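# Slide orange-handled ring along wire to green end

## Task

Carry the ring that has the orange handle along the wire until it reaches the green piece at the far end, and leave it hanging there on its own. Nothing, the ring included, may ever touch the thin grey section of the wire; any such contact fails the task at once. It only counts if the ring stays there without the robot holding it, so release it and pull the gripper away at the end. Nothing may be knocked or placed off the table.

## Robot and tools

Robot: one 6-joint arm with a two-finger gripper. Joints in column order: J1 waist, J2 shoulder, J3 elbow, J4 forearm roll, J5 wrist pitch, J6 wrist roll. The fingers point along the gripper's +z axis and close along its y axis.

Scene frame: origin on the table surface directly under the arm base, +z up, +x forward, +y to the left when facing +x. The base may sit tilted relative to the table. The state line reports end_effector_position (metres) and end_effector_quat_wxyz in this frame; the position is the point between the closed pads and gets less accurate at long reach. Closed fingertips stick out about 33 mm past that point, fully open ones about 9 mm. Closing pushes the tips roughly 24 mm further from the arm, so keep that margin above surfaces.

Tool execute_actions, argument actions: a list holding zero or one item. An empty list only reports the state. An item with rows (and optional steps, 1 to 15, default 15) is a motion; each step lasts 1/30 s. An item with only steps (up to 300) is a wait that adds no command and ends that many steps after the previous result. Optional pictures (true/false) controls whether camera images come back; by default they do. A refused call moves nothing.

Each row is one flat list of 9 numbers for the single arm: J1..J6 as absolute joint target angles in radians (the same values Joint positions prints, not offsets), then gripper position, gripper force_limit, gripper speed, each scaled to -1..1. One row is used per step; if rows run out, the final row repeats. Joint ranges in radians: waist -3.491..3.491, shoulder -3.140..3.140, elbow -1.187..4.328, forearm roll -3.316..3.316, wrist pitch -3.140..3.140, wrist roll -3.927..3.927. Real ends may differ by up to 0.010. A target more than 0.010 beyond an end and beyond the joint's current angle gets the call refused; a target past the real end is clipped and reported as joint sent to its limit (possibly for an earlier action). No such line does not prove there is more room.

Gripper position: +1 is fully open (140 mm), about -0.8 is where the pads touch, -1 closes until blocked. force_limit: roughly 14 N at -1, 60 N at 0, 107 N at +1 (for parts up to 40 mm). speed: about 30 mm/s at -1, 140 at 0, 250 at +1. After closing with -1, look for object_status 2 (stopped on something while closing). Other codes: 0 moving, 1 blocked while opening, 3 reached the commanded spot or pads met (a thin item could still be held). Stopped fingers stay put until the position number changes by 0.01 or more or the object shifts. To squeeze harder while at status 2, raise force_limit and toggle position between -1 and -0.98. position_measured is in counts, 3 fully open, 230 pads together, not linear in mm.

Motion limits: target speed caps are 2.62 rad/s (waist, shoulder), 3.14 (elbow), 3.93 (wrist joints), with 0.5 s to accelerate; joints are synchronized to arrive together. Each step the target is kept within 0.805 rad (waist, shoulder), 0.966 (elbow), 1.21 (wrist joints) of the measured angle, and the whole command is scaled back if it would move the gripper over 70 mm from where it is. So large moves need several calls. The arm keeps heading for the last row sent while you think or wait, until it barely moves or a step is HELD. The simulation runs on during your replies.

Result lines: Joint positions and Joint velocities (rad, rad/s, column order); Flange force, the external force on the gripper including held weight, noisy especially after abrupt stops, or no reading near singularities; joint command not followed means the clearance checker altered or blocked targets (mounting blocks and posts count as the arm); HELD marks steps where your row was partly or wholly not sent; MOTOR HOT warns of heating, and an OVER-TEMPERATURE FAULT brakes the arm until it cools.

Faults: a joint torque reaching its load limit (150 N m for waist, shoulder, elbow; 37.6 for the three wrist joints, held weight included) or any external force of 150 N on the arm, tool or held object halts the arm for 10 s, drops the rest of the call and lets it yield to the contact. Avoid hard pushes, slams, drops and slips.

Tool zoom_image: camera (cam_head_left, cam_head_right, cam_high, cam_low, cam_wrist; all 504x504) and region [x0, y0, x1, y1] in pixels from the top-left, at most 504 by 504, giving a closer look at that camera's latest image.

Tool finished_scene: scene (1 or 2) ends that scene irreversibly, grades it and opens the next one. Replying without any tool call ends every remaining scene.

Suggested order: look, open gripper, approach and grasp the orange handle, confirm status 2, slide the ring slowly along the wire keeping it clear of the grey section, settle it at the green end, open, retreat, verify it hangs freely, then call finished_scene. Something may occasionally nudge loose objects; keep everything on the table.

Each tool is called after "Call:" as name(argument=value, ...) on one line, values as JSON.

## Session

Call:
execute_actions(actions=[])

Scene clock: 0.00 s of 4900.00 s.
end_effector_position=(+0.5332, -0.1087, +0.3729) position_measured=3 object_status=3 end_effector_quat_wxyz=(-0.063, +0.997, -0.029, +0.045)
Joint positions: [-0.084  0.226  0.484 -0.13  -1.747  1.532]
Joint velocities: [ 0.002 -0.    -0.    -0.002  0.    -0.   ]
Flange force (N, the push that the arm receives, along the gripper's own x y z axes): no reading

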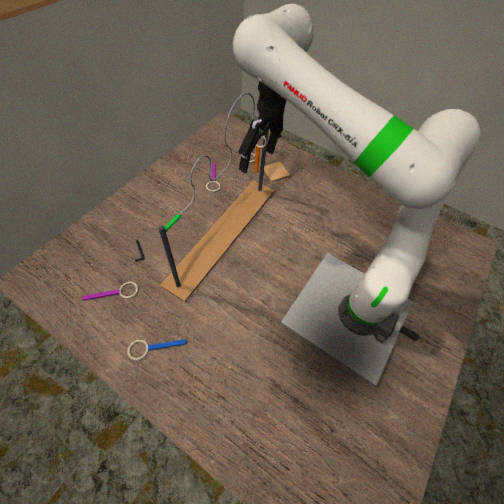

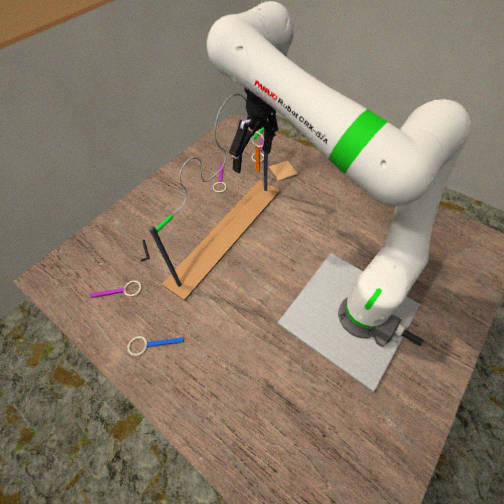

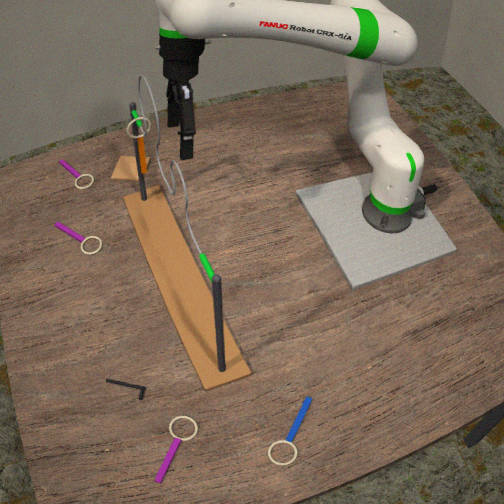

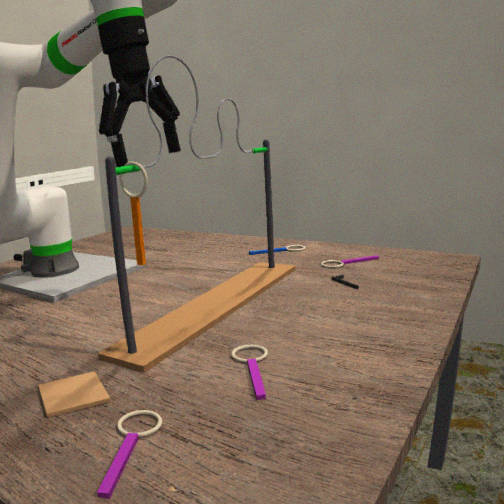

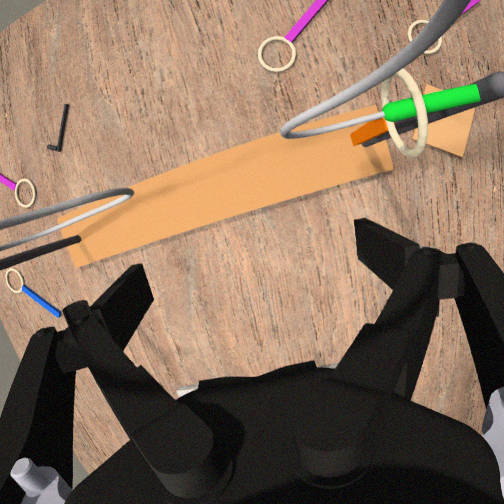

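Call:
zoom_image(camera="cam_low", region=[80, 40, 300, 260])

Call:
zoom_image(camera="cam_high", region=[90, 60, 290, 300])

Call:
zoom_image(camera="cam_head_left", region=[130, 80, 310, 300])

Call:
zoom_image(camera="cam_wrist", region=[270, 0, 504, 200])

Region (80, 40, 300, 260) of cam_low's 504x504 image, scaled by 2.291, with more detail than that image has.

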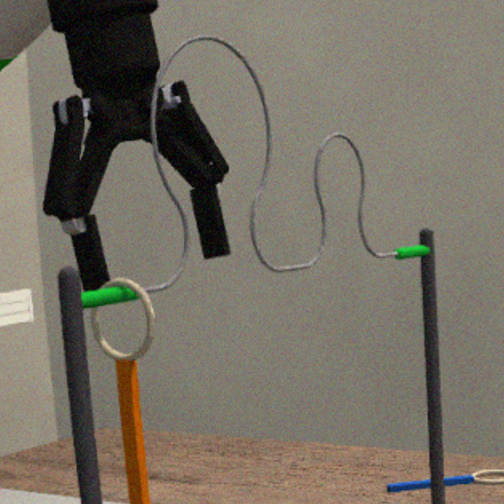

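Region (90, 60, 290, 300) of cam_high's 504x504 image, scaled by 2.100, with more detail than that image has.

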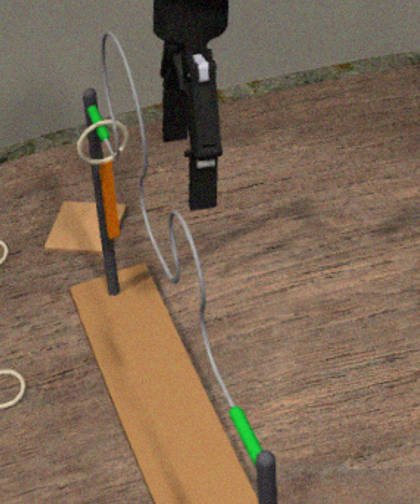

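Region (130, 80, 310, 300) of cam_head_left's 504x504 image, scaled by 2.291, with more detail than that image has; it fills the left 412 columns of this view, and the rest is white.

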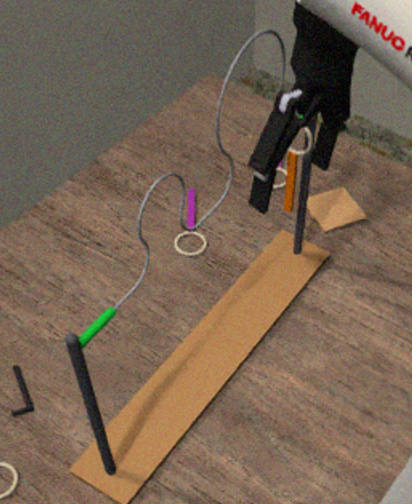

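Region (270, 0, 504, 200) of cam_wrist's 504x504 image, scaled by 2.154, with more detail than that image has; it fills the top 431 rows of this view, and the rest is white.

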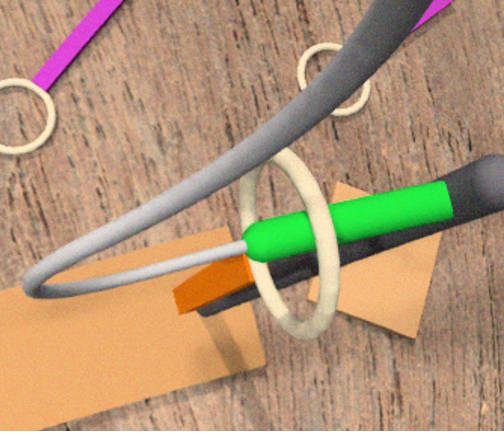

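Call:
execute_actions(actions=[{"rows": [[-0.45,-0.45,-0.55,0,-1.40,0.8,1,0,0]], "steps": 15}], pictures=false)

Call:
execute_actions(actions=[{"rows": [[-0.45,-0.45,-0.55,0,-1.40,0.8,1,0,0]], "steps": 10}], pictures=false)

Call:
execute_actions(actions=[{"rows": [[-0.7,-0.45,-0.9547,0,0.755,0,1,0,0]], "steps": 15}], pictures=false)

Call:
execute_actions(actions=[{"rows": [[-0.7,-0.45,-0.9547,0,0.755,0,1,0,0]], "steps": 15}], pictures=false)

Call:
execute_actions(actions=[{"rows": [[-0.7,-0.45,-0.9547,0,0.755,0,1,0,0]], "steps": 15}])

Scene clock: 120.50 s of 4900.00 s.
end_effector_position=(+0.4016, -0.1873, +0.3245) position_measured=3 object_status=3 end_effector_quat_wxyz=(-0.041, +0.962, -0.268, +0.042)
Joint positions: [-0.239 -0.059  0.052 -0.075 -1.601  1.223]
Joint velocities: [-0.376 -0.694 -1.068  0.133  0.353 -0.747]
Flange force (N, the push that the arm receives, along the gripper's own x y z axes): [2.6 5.3 0.9]
Steps of this call (steps 1 to 90: nothing new was sent; then 117.00 s passed at rest; steps 91 to 105: all 15 steps of this action). Readings (joint positions | what the end effector reports):
91: [-0.084 0.225 0.484 -0.130 -1.747 1.531] | position_measured=3 object_status=3
92: [-0.086 0.222 0.478 -0.129 -1.745 1.527] | position_measured=3 object_status=3
94: [-0.098 0.200 0.446 -0.125 -1.734 1.503] | position_measured=3 object_status=3
98: [-0.148 0.107 0.310 -0.107 -1.687 1.404] | position_measured=3 object_status=3
105: the state above

Scene clock: 120.83 s of 4900.00 s.
end_effector_position=(+0.2817, -0.2214, +0.2581) position_measured=3 object_status=3 end_effector_quat_wxyz=(-0.022, +0.894, -0.446, +0.039)
Joint positions: [-0.363 -0.29  -0.303 -0.031 -1.482  0.973]
Joint velocities: [-0.365 -0.671 -1.032  0.129  0.342 -0.722]
Flange force (N, the push that the arm receives, along the gripper's own x y z axes): [-3.5 2.9 1.5]
Steps of this call (steps 1 to 10: all 10 steps of this action). Readings (joint positions | what the end effector reports):
1: [-0.251 -0.083 0.016 -0.070 -1.589 1.198] | position_measured=3 object_status=3
2: [-0.264 -0.106 -0.020 -0.066 -1.577 1.172] | position_measured=3 object_status=3
4: [-0.289 -0.153 -0.091 -0.057 -1.553 1.122] | position_measured=3 object_status=3
8: [-0.339 -0.245 -0.233 -0.039 -1.506 1.022] | position_measured=3 object_status=3
10: the state above

Scene clock: 121.33 s of 4900.00 s.
end_effector_position=(+0.3270, -0.3321, +0.1903) position_measured=3 object_status=3 end_effector_quat_wxyz=(-0.093, +0.649, -0.704, +0.274)
Joint positions: [-0.552 -0.398 -0.678 -0.011 -0.712  0.441]
Joint velocities: [-0.264 -0.093 -0.495  0.018  1.912 -0.785]
Flange force (N, the push that the arm receives, along the gripper's own x y z axes): [2.9 7.0 2.3]
Steps of this call (steps 1 to 15: all 15 steps of this action). Readings (joint positions | what the end effector reports):
1: [-0.376 -0.312 -0.338 -0.026 -1.470 0.948] | position_measured=3 object_status=3
2: [-0.390 -0.331 -0.372 -0.023 -1.453 0.918] | position_measured=3 object_status=3
4: [-0.418 -0.353 -0.427 -0.020 -1.394 0.841] | position_measured=3 object_status=3
8: [-0.473 -0.370 -0.529 -0.017 -1.176 0.678] | position_measured=3 object_status=3
15: the state above

Scene clock: 121.83 s of 4900.00 s.
end_effector_position=(+0.3892, -0.4304, +0.3416) position_measured=3 object_status=3 end_effector_quat_wxyz=(+0.242, -0.418, +0.666, -0.569)
Joint positions: [-0.644 -0.43  -0.851 -0.004  0.175  0.166]
Joint velocities: [-0.159 -0.055 -0.298  0.01   1.643 -0.471]
Flange force (N, the push that the arm receives, along the gripper's own x y z axes): no reading
Steps of this call (steps 1 to 15: all 15 steps of this action). Readings (joint positions | what the end effector reports):
1: [-0.561 -0.401 -0.694 -0.010 -0.647 0.415] | position_measured=3 object_status=3
2: [-0.569 -0.404 -0.709 -0.010 -0.583 0.391] | position_measured=3 object_status=3
4: [-0.583 -0.409 -0.735 -0.009 -0.460 0.349] | position_measured=3 object_status=3
8: [-0.606 -0.417 -0.779 -0.007 -0.225 0.280] | position_measured=3 object_status=3
15: the state above

Scene clock: 122.33 s of 4900.00 s.
end_effector_position=(+0.3451, -0.4365, +0.4805) position_measured=3 object_status=3 end_effector_quat_wxyz=(-0.348, +0.266, -0.550, +0.711)
Joint positions: [-0.7   -0.45  -0.955  0.     0.755  0.   ]
Joint velocities: [-0.002  0.    -0.001  0.001  0.007 -0.002]
Flange force (N, the push that the arm receives, along the gripper's own x y z axes): no reading
Steps of this call (steps 1 to 15: all 15 steps of this action). Readings (joint positions | what the end effector reports):
1: [-0.650 -0.432 -0.861 -0.004 0.231 0.150] | position_measured=3 object_status=3
2: [-0.655 -0.434 -0.871 -0.003 0.287 0.134] | position_measured=3 object_status=3
4: [-0.666 -0.438 -0.890 -0.003 0.396 0.103] | position_measured=3 object_status=3
8: [-0.686 -0.445 -0.928 -0.001 0.607 0.042] | position_measured=3 object_status=3
15: the state above

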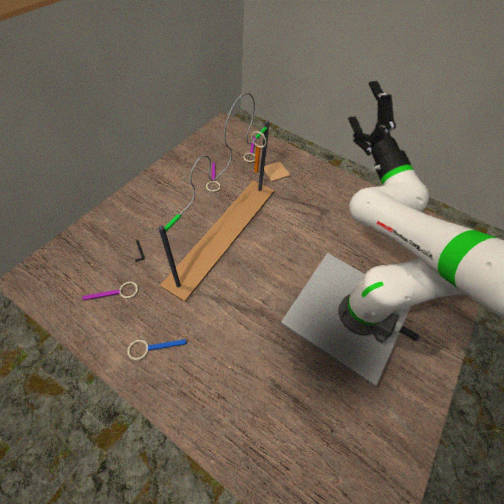

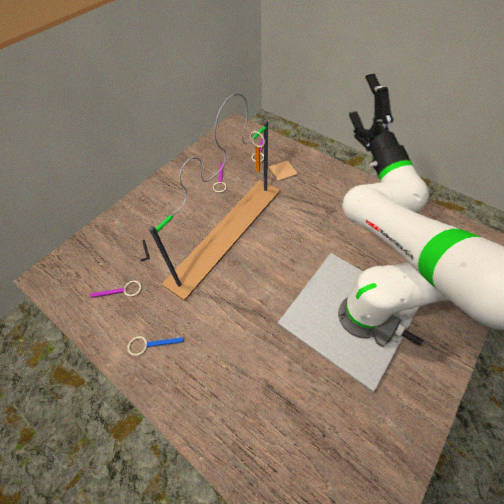

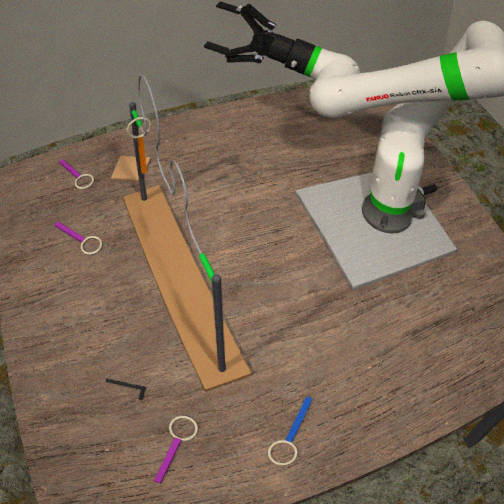

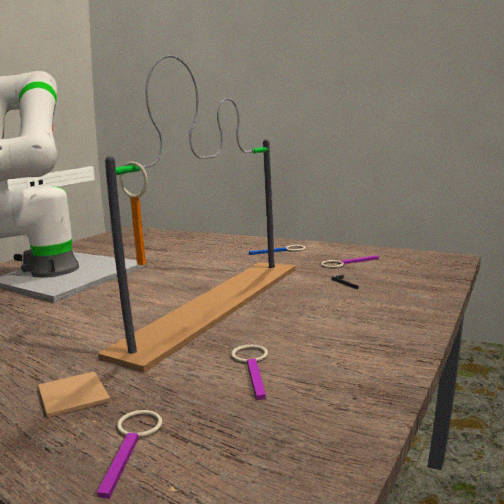

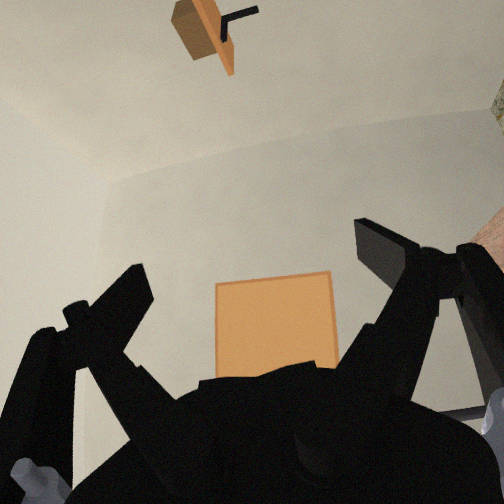

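Call:
zoom_image(camera="cam_low", region=[95, 45, 285, 205])

Call:
zoom_image(camera="cam_head_right", region=[140, 80, 290, 240])

Call:
zoom_image(camera="cam_low", region=[90, 150, 310, 380])

Region (95, 45, 285, 205) of cam_low's 504x504 image, scaled by 2.653, with more detail than that image has; it fills the top 424 rows of this view, and the rest is white.

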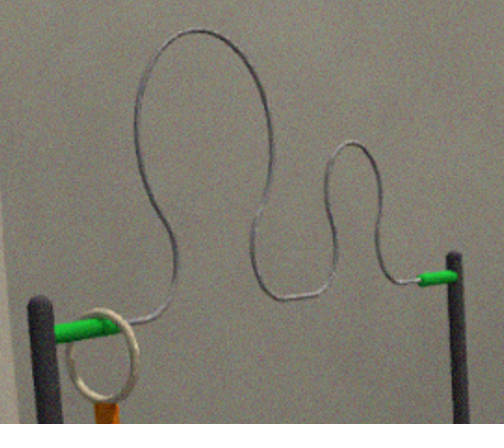

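Region (140, 80, 290, 240) of cam_head_right's 504x504 image, scaled by 3.150, with more detail than that image has; it fills the left 472 columns of this view, and the rest is white.

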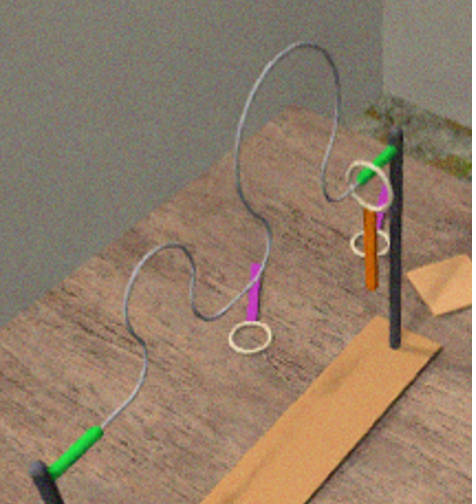

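Region (90, 150, 310, 380) of cam_low's 504x504 image, scaled by 2.191, with more detail than that image has; it fills the left 482 columns of this view, and the rest is white.

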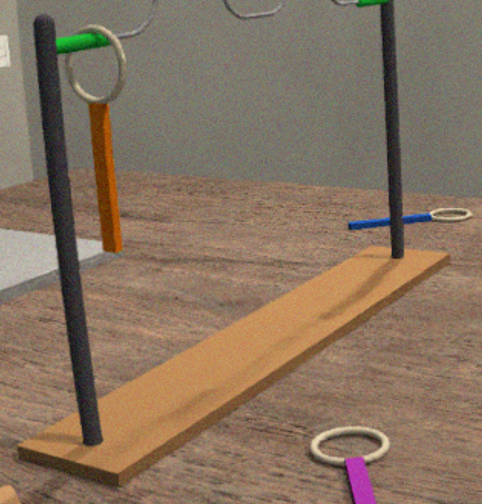

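Call:
execute_actions(actions=[{"rows": [[-0.45,0.6357,-0.9547,0,1.8404,0,1,0,0]], "steps": 15}], pictures=false)

Call:
execute_actions(actions=[{"rows": [[-0.45,0.6357,-0.9547,0,1.8404,0,1,0,0]], "steps": 12}], pictures=false)

Call:
execute_actions(actions=[{"rows": [[-0.2184,0.6357,-0.9547,0,1.8404,0,1,0,0]], "steps": 15}], pictures=false)

Call:
execute_actions(actions=[{"steps": 8}])

Call:
zoom_image(camera="cam_low", region=[40, 140, 200, 300])

Call:
zoom_image(camera="cam_high", region=[110, 90, 230, 210])

Scene clock: 144.37 s of 4900.00 s.
end_effector_position=(+0.4311, -0.4170, +0.4006) position_measured=3 object_status=3 end_effector_quat_wxyz=(-0.397, +0.286, -0.513, +0.705)
Joint positions: [-0.586 -0.009 -0.955  0.     1.253  0.   ]
Joint velocities: [ 0.24   1.145  0.    -0.001  1.034 -0.   ]
Flange force (N, the push that the arm receives, along the gripper's own x y z axes): [4.1 2.0 -0.9]
Steps of this call (steps 1 to 15: the robot went on to your last target; steps 16 to 90: nothing new was sent; then 18.53 s passed at rest; steps 91 to 105: all 15 steps of this action). Readings (joint positions | what the end effector reports):
91: [-0.700 -0.450 -0.955 0.000 0.756 -0.000] | position_measured=3 object_status=3
92: [-0.699 -0.445 -0.955 0.000 0.762 -0.000] | position_measured=3 object_status=3
94: [-0.691 -0.419 -0.955 0.000 0.798 -0.000] | position_measured=3 object_status=3
98: [-0.653 -0.296 -0.955 0.000 0.961 -0.000] | position_measured=3 object_status=3
105: the state above

Scene clock: 144.77 s of 4900.00 s.
end_effector_position=(+0.4758, -0.3744, +0.2675) position_measured=3 object_status=3 end_effector_quat_wxyz=(-0.424, +0.321, -0.512, +0.674)
Joint positions: [-0.486  0.462 -0.955  0.     1.682 -0.   ]
Joint velocities: [ 0.247  1.165 -0.    -0.002  1.051  0.   ]
Flange force (N, the push that the arm receives, along the gripper's own x y z axes): [10.2 8.7 -2.1]
Steps of this call (steps 1 to 12: all 12 steps of this action). Readings (joint positions | what the end effector reports):
1: [-0.577 0.030 -0.955 0.000 1.288 0.000] | position_measured=3 object_status=3
2: [-0.569 0.069 -0.955 0.000 1.324 -0.000] | position_measured=3 object_status=3
4: [-0.553 0.147 -0.955 0.000 1.395 0.000] | position_measured=3 object_status=3
8: [-0.520 0.304 -0.955 0.000 1.538 0.000] | position_measured=3 object_status=3
12: the state above

Scene clock: 145.27 s of 4900.00 s.
end_effector_position=(+0.5461, -0.2324, +0.2206) position_measured=3 object_status=3 end_effector_quat_wxyz=(+0.507, -0.391, +0.469, -0.608)
Joint positions: [-0.219  0.636 -0.955  0.     1.84  -0.   ]
Joint velocities: [ 0.005  0.001 -0.     0.     0.004  0.   ]
Flange force (N, the push that the arm receives, along the gripper's own x y z axes): [-3.7 7.7 -5.6]
Steps of this call (steps 1 to 15: all 15 steps of this action). Readings (joint positions | what the end effector reports):
1: [-0.478 0.501 -0.955 0.000 1.717 0.000] | position_measured=3 object_status=3
2: [-0.468 0.535 -0.955 0.000 1.747 -0.000] | position_measured=3 object_status=3
4: [-0.430 0.586 -0.955 0.000 1.782 -0.000] | position_measured=3 object_status=3
8: [-0.324 0.621 -0.955 0.000 1.810 -0.000] | position_measured=3 object_status=3
15: the state above

Scene clock: 145.53 s of 4900.00 s.
end_effector_position=(+0.5461, -0.2324, +0.2206) position_measured=3 object_status=3 end_effector_quat_wxyz=(+0.507, -0.391, +0.469, -0.608)
Joint positions: [-0.218  0.636 -0.955  0.     1.84   0.   ]
Joint velocities: [-0.001 -0.    -0.    -0.    -0.     0.   ]
Flange force (N, the push that the arm receives, along the gripper's own x y z axes): [5.9 0.7 -3.7]
Steps of this call (steps 1 to 8: the robot went on to your last target). Readings (joint positions | what the end effector reports):
1: [-0.219 0.636 -0.955 0.000 1.840 -0.000] | position_measured=3 object_status=3
2: [-0.219 0.636 -0.955 0.000 1.840 -0.000] | position_measured=3 object_status=3
4: [-0.219 0.636 -0.955 0.000 1.840 -0.000] | position_measured=3 object_status=3
8: the state above

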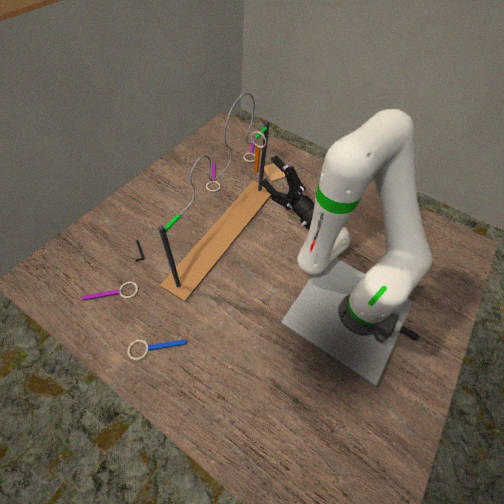

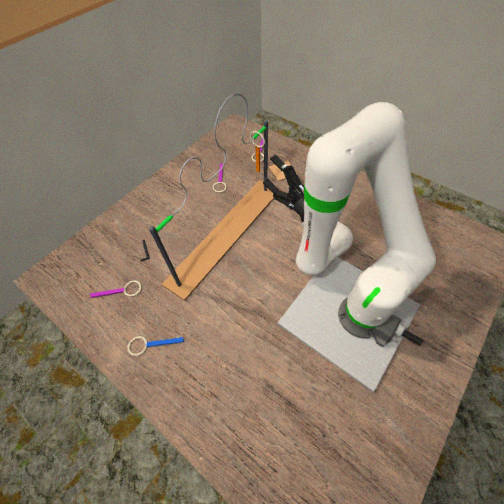

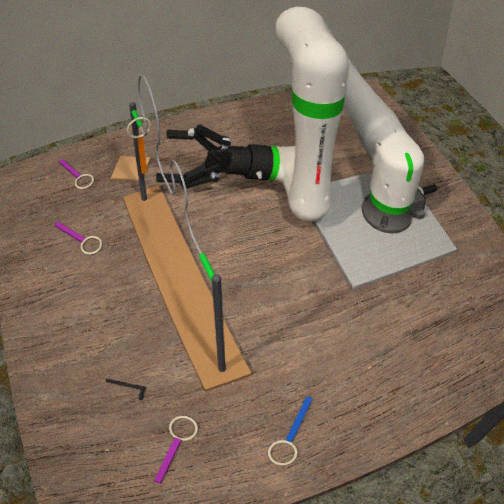

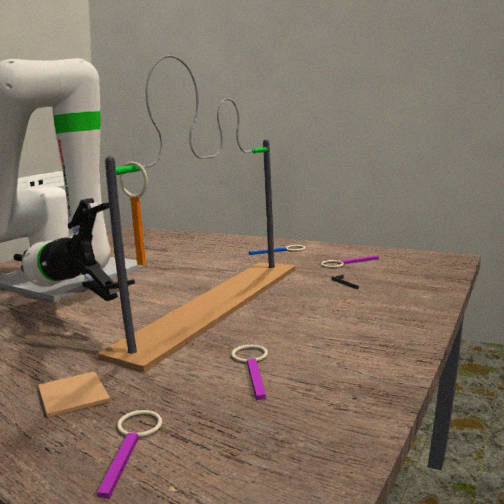

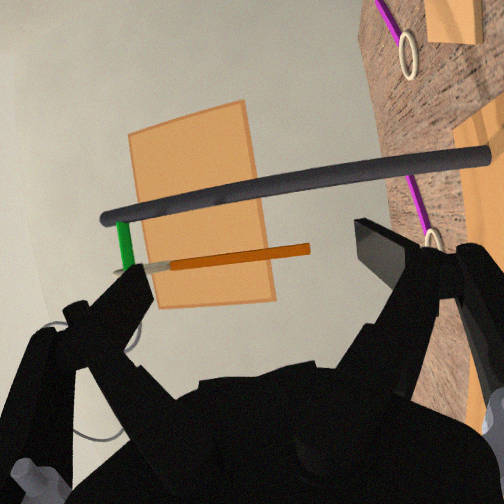

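Region (40, 140, 200, 300) of cam_low's 504x504 image, scaled by 3.150, with more detail than that image has.

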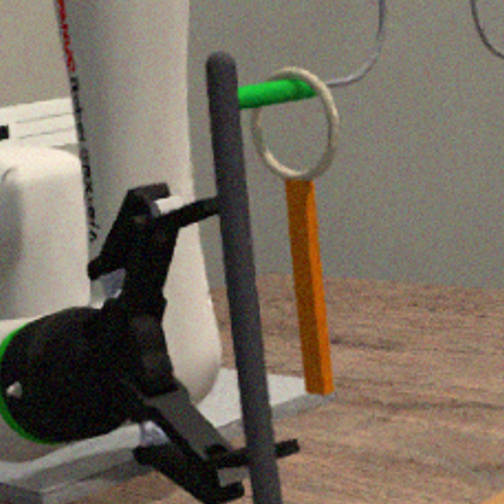

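Region (110, 90, 230, 210) of cam_high's 504x504 image, scaled by 4.200, with more detail than that image has.

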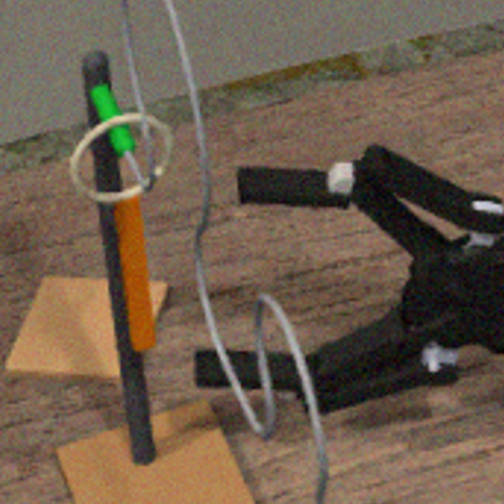

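Call:
execute_actions(actions=[{"rows": [[-0.2180,0.6375,-0.9525,0,1.8417,0,1,0,0],[-0.2170,0.6424,-0.9462,0,1.8455,0,1,0,0],[-0.2154,0.6501,-0.9366,0,1.8512,0,1,0,0],[-0.2134,0.6600,-0.9241,0,1.8587,0,1,0,0],[-0.2110,0.6716,-0.9095,0,1.8674,0,1,0,0],[-0.2084,0.6845,-0.8933,0,1.8771,0,1,0,0],[-0.2056,0.6980,-0.8762,0,1.8873,0,1,0,0],[-0.2028,0.7119,-0.8589,0,1.8977,0,1,0,0],[-0.2000,0.7254,-0.8418,0,1.9079,0,1,0,0],[-0.1974,0.7383,-0.8256,0,1.9176,0,1,0,0],[-0.1950,0.7499,-0.8110,0,1.9263,0,1,0,0],[-0.1930,0.7598,-0.7985,0,1.9338,0,1,0,0],[-0.1914,0.7675,-0.7889,0,1.9395,0,1,0,0],[-0.1904,0.7724,-0.7826,0,1.9433,0,1,0,0],[-0.19,0.7742,-0.7804,0,1.9446,0,1,0,0]], "steps": 15}], pictures=false)

Call:
execute_actions(actions=[{"steps": 8}])

Call:
zoom_image(camera="cam_low", region=[60, 150, 200, 290])

Call:
zoom_image(camera="cam_high", region=[110, 90, 230, 210])

Call:
zoom_image(camera="cam_wrist", region=[90, 150, 450, 330])

Scene clock: 227.00 s of 4900.00 s.
end_effector_position=(+0.5914, -0.2241, +0.2309) position_measured=3 object_status=3 end_effector_quat_wxyz=(+0.540, -0.363, +0.424, -0.630)
Joint positions: [-0.192  0.763 -0.794 -0.     1.936 -0.   ]
Joint velocities: [ 0.048  0.242  0.303  0.001  0.179 -0.   ]
Flange force (N, the push that the arm receives, along the gripper's own x y z axes): [-0.1 14.4 -1.7]
Steps of this call (steps 1 to 15: the robot went on to your last target; steps 16 to 90: nothing new was sent; then 77.97 s passed at rest; steps 91 to 105: all 15 steps of this action). Readings (joint positions | what the end effector reports):
91: [-0.218 0.636 -0.954 -0.000 1.841 -0.000] | position_measured=3 object_status=3
92: [-0.218 0.637 -0.953 -0.000 1.842 -0.000] | position_measured=3 object_status=3
94: [-0.216 0.645 -0.943 -0.000 1.847 -0.000] | position_measured=3 object_status=3
98: [-0.209 0.681 -0.898 -0.000 1.874 -0.000] | position_measured=3 object_status=3
105: the state above

Scene clock: 227.27 s of 4900.00 s.
end_effector_position=(+0.5948, -0.2233, +0.2315) position_measured=3 object_status=3 end_effector_quat_wxyz=(+0.542, -0.360, +0.420, -0.632)
Joint positions: [-0.19   0.774 -0.78  -0.     1.945 -0.   ]
Joint velocities: [-0.    -0.001  0.    -0.002  0.    -0.   ]
Flange force (N, the push that the arm receives, along the gripper's own x y z axes): [4.0 -2.4 -3.4]
Steps of this call (steps 1 to 8: the robot went on to your last target). Readings (joint positions | what the end effector reports):
1: [-0.191 0.770 -0.786 -0.000 1.941 -0.000] | position_measured=3 object_status=3
2: [-0.190 0.773 -0.782 -0.000 1.944 -0.000] | position_measured=3 object_status=3
4: [-0.190 0.774 -0.781 -0.000 1.945 -0.000] | position_measured=3 object_status=3
8: the state above

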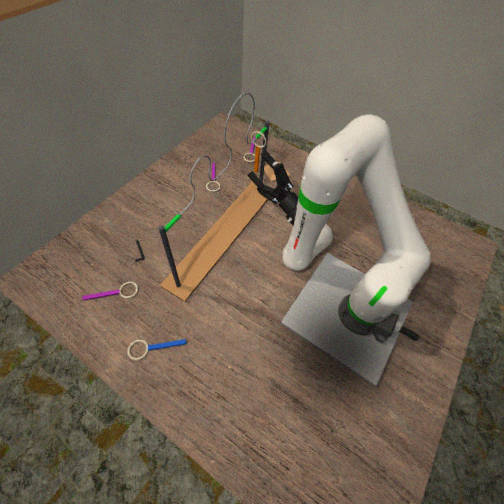

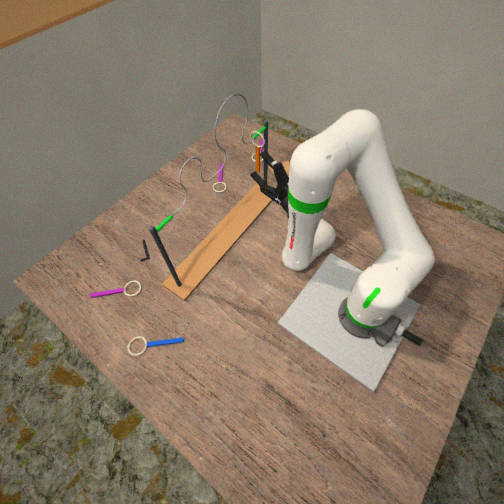

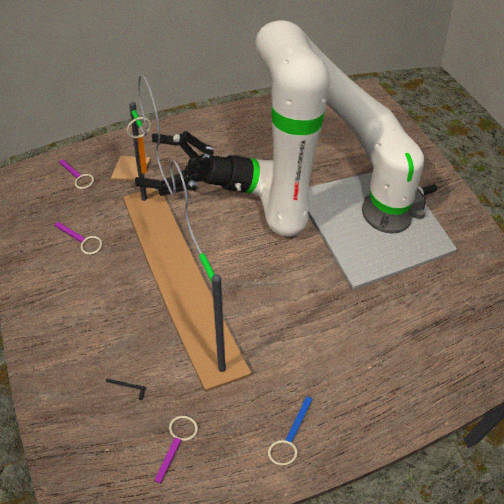

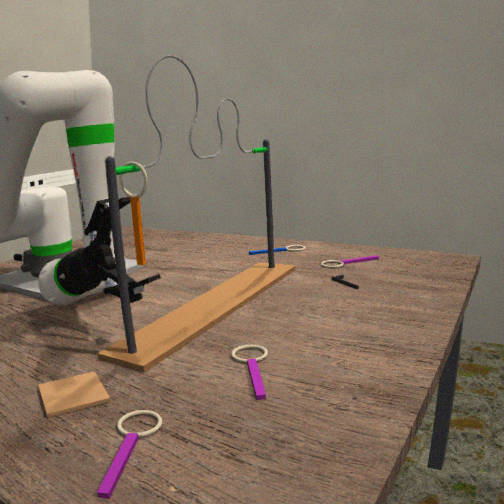

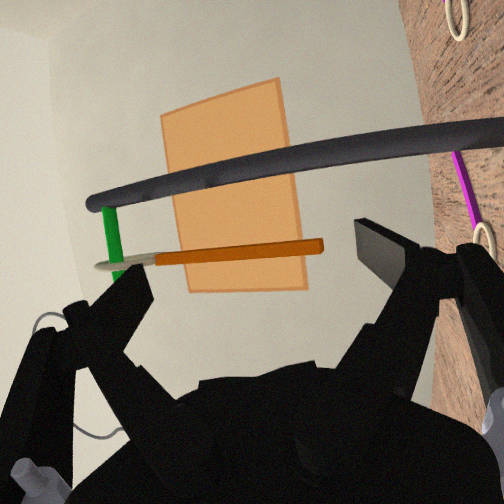

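Region (60, 150, 200, 290) of cam_low's 504x504 image, scaled by 3.600, with more detail than that image has.

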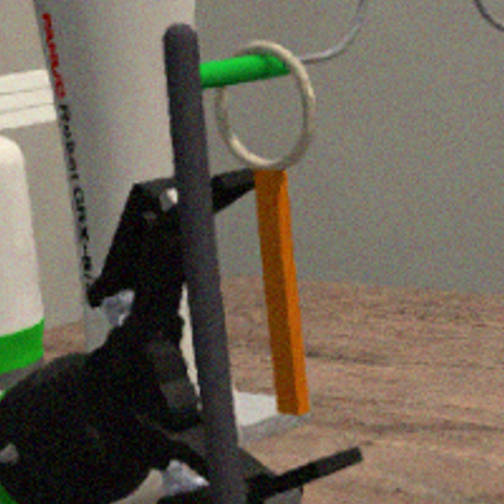

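Region (110, 90, 230, 210) of cam_high's 504x504 image, scaled by 4.200, with more detail than that image has.

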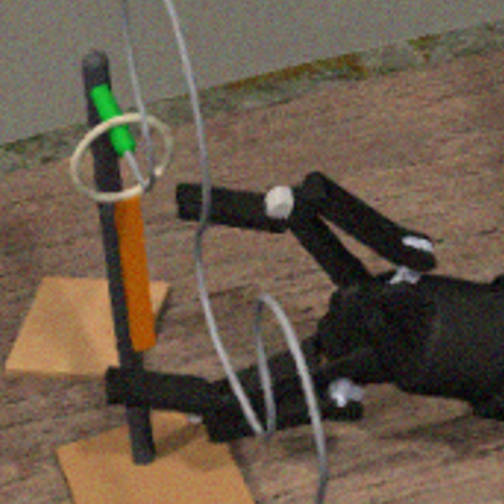

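Region (90, 150, 450, 330) of cam_wrist's 504x504 image, scaled by 1.400, with more detail than that image has.

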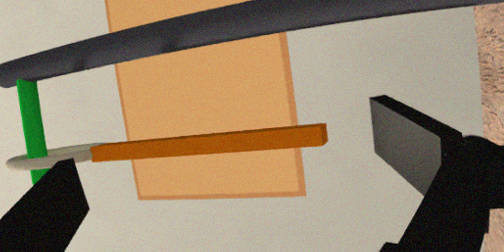

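Call:
execute_actions(actions=[{"rows": [[-0.1915,0.7730,-0.7804,0,1.9480,0,1,0,0],[-0.1935,0.7717,-0.7805,0,1.9517,0,1,0,0],[-0.1955,0.7703,-0.7805,0,1.9554,0,1,0,0],[-0.1975,0.7690,-0.7805,0,1.9591,0,1,0,0],[-0.1994,0.7677,-0.7806,0,1.9628,0,1,0,0],[-0.1994,0.7664,-0.7806,0,1.9665,0,1,0,0],[-0.1994,0.7650,-0.7806,0,1.9702,0,1,0,0],[-0.1994,0.7637,-0.7807,0,1.9739,0,1,0,0],[-0.1994,0.7624,-0.7807,0,1.9776,0,1,0,0],[-0.1994,0.7611,-0.7807,0,1.9813,0,1,0,0],[-0.1994,0.7599,-0.7808,0,1.9845,0,1,0,0],[-0.1994,0.7590,-0.7808,0,1.9870,0,1,0,0],[-0.1994,0.7583,-0.7808,0,1.9891,0,1,0,0]], "steps": 15}], pictures=false)

Call:
execute_actions(actions=[{"steps": 6}])

Call:
zoom_image(camera="cam_low", region=[60, 150, 200, 290])

Call:
zoom_image(camera="cam_high", region=[110, 90, 230, 210])

Call:
zoom_image(camera="cam_wrist", region=[90, 150, 450, 330])

Scene clock: 281.67 s of 4900.00 s.
end_effector_position=(+0.5860, -0.2277, +0.2554) position_measured=3 object_status=3 end_effector_quat_wxyz=(+0.550, -0.342, +0.403, -0.647)
Joint positions: [-0.199  0.758 -0.781  0.     1.989 -0.   ]
Joint velocities: [-0.001 -0.005 -0.001 -0.001  0.015  0.   ]
Flange force (N, the push that the arm receives, along the gripper's own x y z axes): [6.4 -2.9 -3.3]
Steps of this call (steps 1 to 30: the robot went on to your last target; steps 31 to 90: nothing new was sent; then 50.90 s passed at rest; steps 91 to 105: all 15 steps of this action). Readings (joint positions | what the end effector reports):
91: [-0.190 0.774 -0.780 0.000 1.945 0.000] | position_measured=3 object_status=3
92: [-0.190 0.774 -0.780 0.000 1.947 0.000] | position_measured=3 object_status=3
94: [-0.194 0.771 -0.780 0.000 1.953 -0.000] | position_measured=3 object_status=3
98: [-0.199 0.766 -0.780 0.000 1.968 -0.000] | position_measured=3 object_status=3
105: the state above

Scene clock: 281.87 s of 4900.00 s.
end_effector_position=(+0.5859, -0.2277, +0.2556) position_measured=3 object_status=3 end_effector_quat_wxyz=(+0.550, -0.342, +0.403, -0.647)
Joint positions: [-0.199  0.758 -0.781  0.     1.989  0.   ]
Joint velocities: [-0.    -0.    -0.001  0.002  0.     0.   ]
Flange force (N, the push that the arm receives, along the gripper's own x y z axes): [6.3 -0.8 -4.1]
Steps of this call (steps 1 to 6: the robot went on to your last target). Readings (joint positions | what the end effector reports):
1: [-0.199 0.758 -0.781 0.000 1.989 0.000] | position_measured=3 object_status=3
2: [-0.199 0.758 -0.781 0.000 1.989 -0.000] | position_measured=3 object_status=3
4: [-0.199 0.758 -0.781 0.000 1.989 -0.000] | position_measured=3 object_status=3
6: the state above

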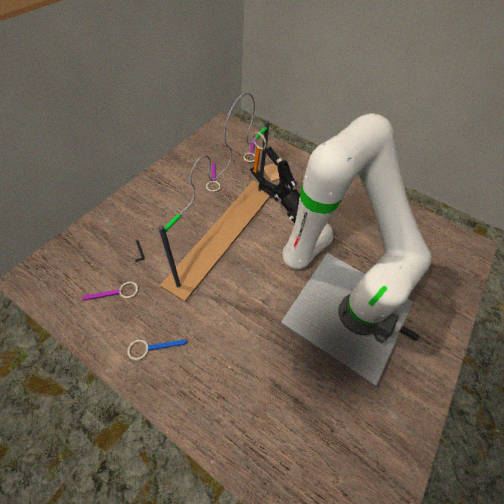

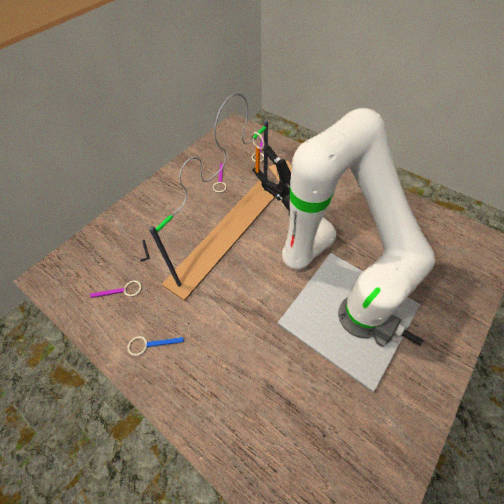

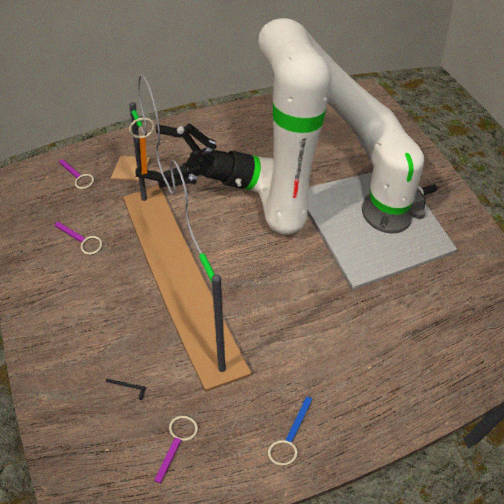

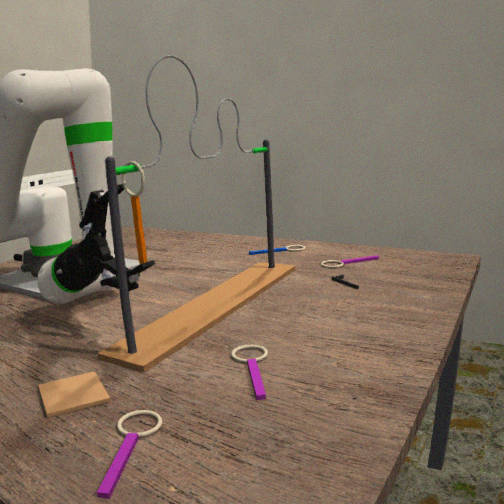

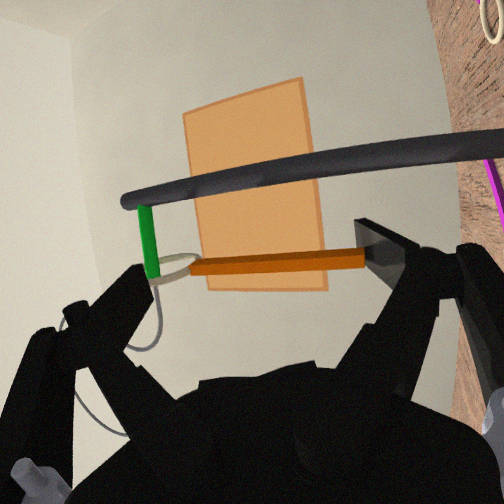

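Region (60, 150, 200, 290) of cam_low's 504x504 image, scaled by 3.600, with more detail than that image has.

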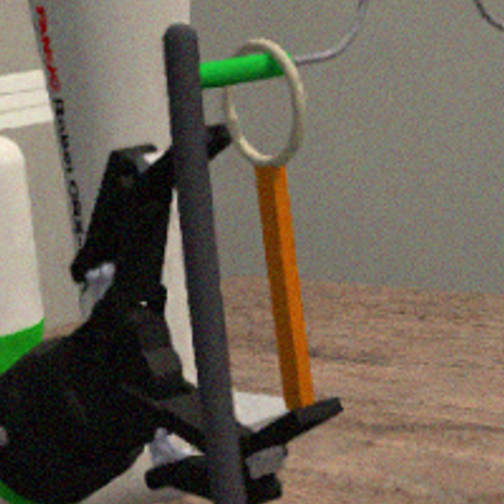

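Region (110, 90, 230, 210) of cam_high's 504x504 image, scaled by 4.200, with more detail than that image has.

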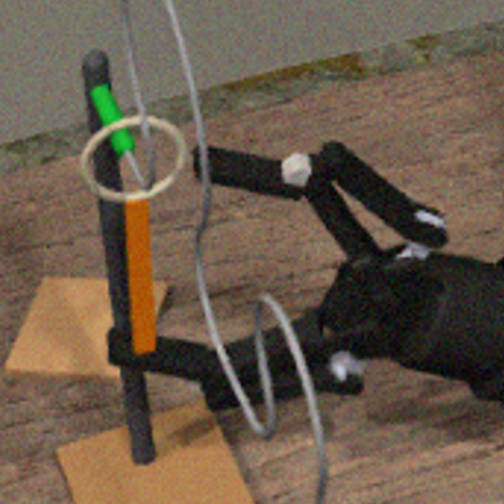

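Region (90, 150, 450, 330) of cam_wrist's 504x504 image, scaled by 1.400, with more detail than that image has.

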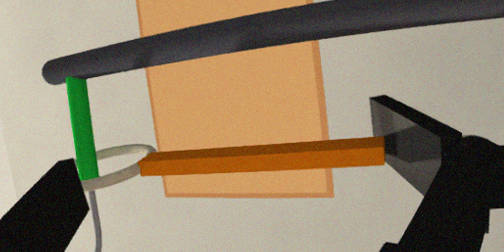

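Call:
execute_actions(actions=[{"rows": [[-0.1994,0.7577,-0.7822,0,1.9885,0,1,0,0],[-0.1994,0.7565,-0.7851,0,1.9880,0,1,0,0],[-0.1994,0.7547,-0.7895,0,1.9880,0,1,0,0],[-0.1994,0.7525,-0.7948,0,1.9885,0,1,0,0],[-0.1994,0.7503,-0.8001,0,1.9895,0,1,0,0],[-0.1994,0.7481,-0.8054,0,1.9909,0,1,0,0],[-0.1994,0.7459,-0.8107,0,1.9923,0,1,0,0],[-0.1994,0.7437,-0.8160,0,1.9937,0,1,0,0],[-0.1994,0.7415,-0.8213,0,1.9951,0,1,0,0],[-0.1994,0.7393,-0.8266,0,1.9965,0,1,0,0],[-0.1994,0.7371,-0.8319,0,1.9979,0,1,0,0],[-0.1994,0.7349,-0.8372,0,1.9993,0,1,0,0],[-0.1994,0.7327,-0.8425,0,2.0007,0,1,0,0],[-0.1994,0.7305,-0.8478,0,2.0020,0,1,0,0],[-0.1994,0.7284,-0.8529,0,2.0033,0,1,0,0]], "steps": 15}], pictures=false)

Call:
execute_actions(actions=[{"steps": 10}])

Call:
zoom_image(camera="cam_low", region=[60, 150, 200, 290])

Call:
zoom_image(camera="cam_high", region=[110, 90, 230, 210])

Call:
zoom_image(camera="cam_wrist", region=[90, 150, 450, 330])

Scene clock: 296.17 s of 4900.00 s.
end_effector_position=(+0.5663, -0.2245, +0.2545) position_measured=3 object_status=3 end_effector_quat_wxyz=(+0.546, -0.349, +0.411, -0.642)
Joint positions: [-0.199  0.732 -0.844 -0.     2.001  0.   ]
Joint velocities: [ 0.001 -0.065 -0.156 -0.     0.039 -0.   ]
Flange force (N, the push that the arm receives, along the gripper's own x y z axes): [5.5 0.4 -3.5]
Steps of this call (steps 1 to 15: the robot went on to your last target; steps 16 to 110: nothing new was sent; then 10.13 s passed at rest; steps 111 to 125: all 15 steps of this action). Readings (joint positions | what the end effector reports):
111: [-0.199 0.758 -0.781 -0.000 1.989 -0.000] | position_measured=3 object_status=3
112: [-0.199 0.758 -0.782 0.000 1.989 -0.000] | position_measured=3 object_status=3
114: [-0.199 0.756 -0.787 -0.000 1.989 -0.000] | position_measured=3 object_status=3
118: [-0.199 0.748 -0.807 -0.000 1.991 -0.000] | position_measured=3 object_status=3
125: the state above

Scene clock: 296.50 s of 4900.00 s.
end_effector_position=(+0.5632, -0.2240, +0.2545) position_measured=3 object_status=3 end_effector_quat_wxyz=(+0.545, -0.350, +0.412, -0.641)
Joint positions: [-0.199  0.728 -0.853 -0.     2.003 -0.   ]
Joint velocities: [ 0.     0.     0.    -0.001  0.     0.   ]
Flange force (N, the push that the arm receives, along the gripper's own x y z axes): [5.2 -1.3 -3.7]
Steps of this call (steps 1 to 10: the robot went on to your last target). Readings (joint positions | what the end effector reports):
1: [-0.199 0.730 -0.849 -0.000 2.002 -0.000] | position_measured=3 object_status=3
2: [-0.199 0.729 -0.852 -0.000 2.003 -0.000] | position_measured=3 object_status=3
4: [-0.199 0.728 -0.853 -0.000 2.003 0.000] | position_measured=3 object_status=3
8: [-0.199 0.728 -0.853 -0.000 2.003 -0.000] | position_measured=3 object_status=3
10: the state above

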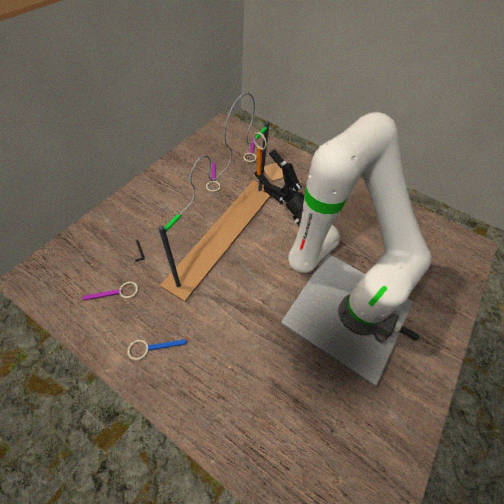

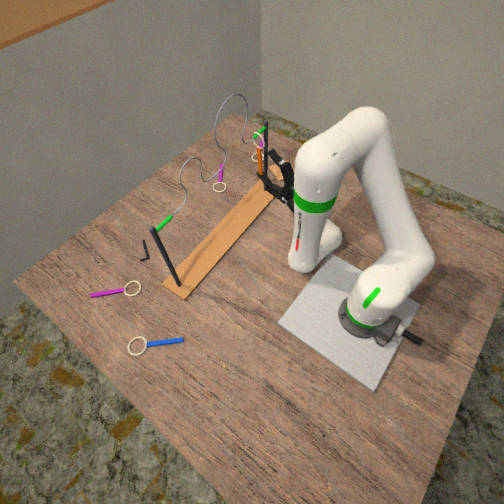

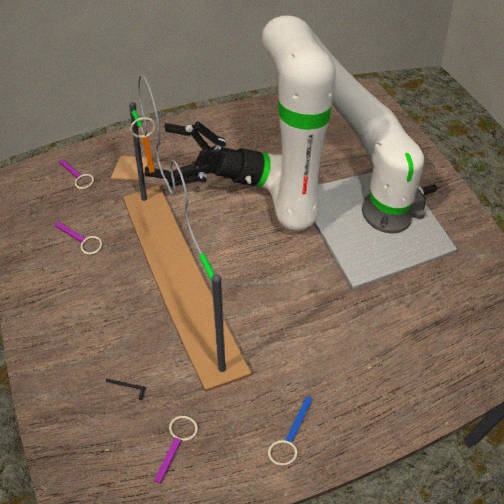

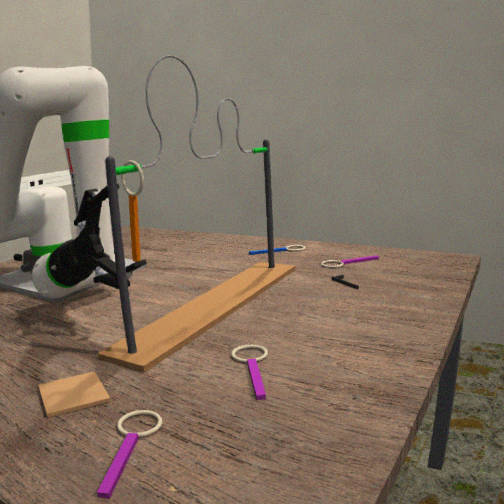

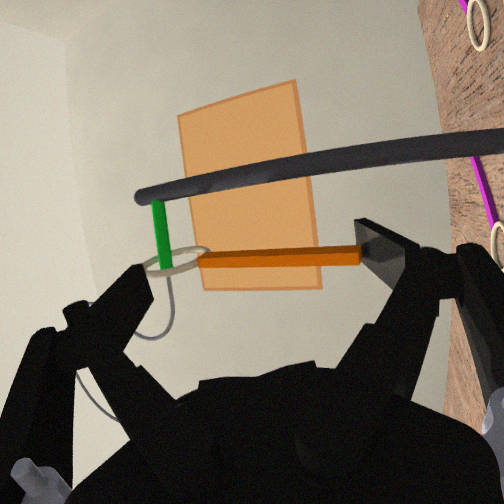

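Region (60, 150, 200, 290) of cam_low's 504x504 image, scaled by 3.600, with more detail than that image has.

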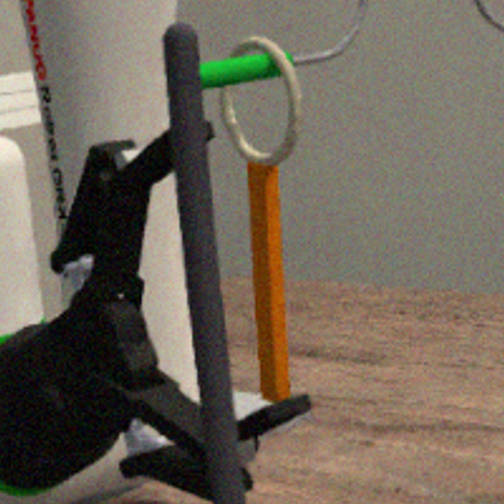

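Region (110, 90, 230, 210) of cam_high's 504x504 image, scaled by 4.200, with more detail than that image has.

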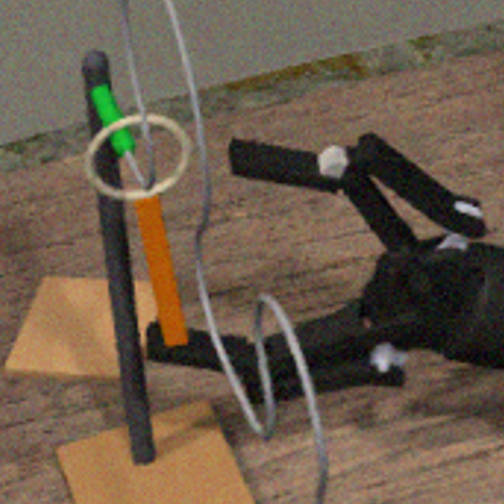

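Region (90, 150, 450, 330) of cam_wrist's 504x504 image, scaled by 1.400, with more detail than that image has.

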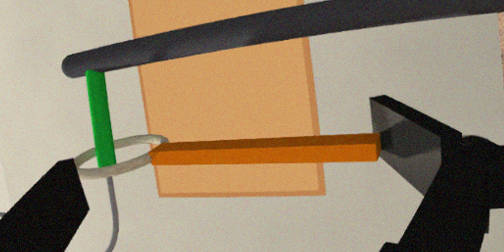

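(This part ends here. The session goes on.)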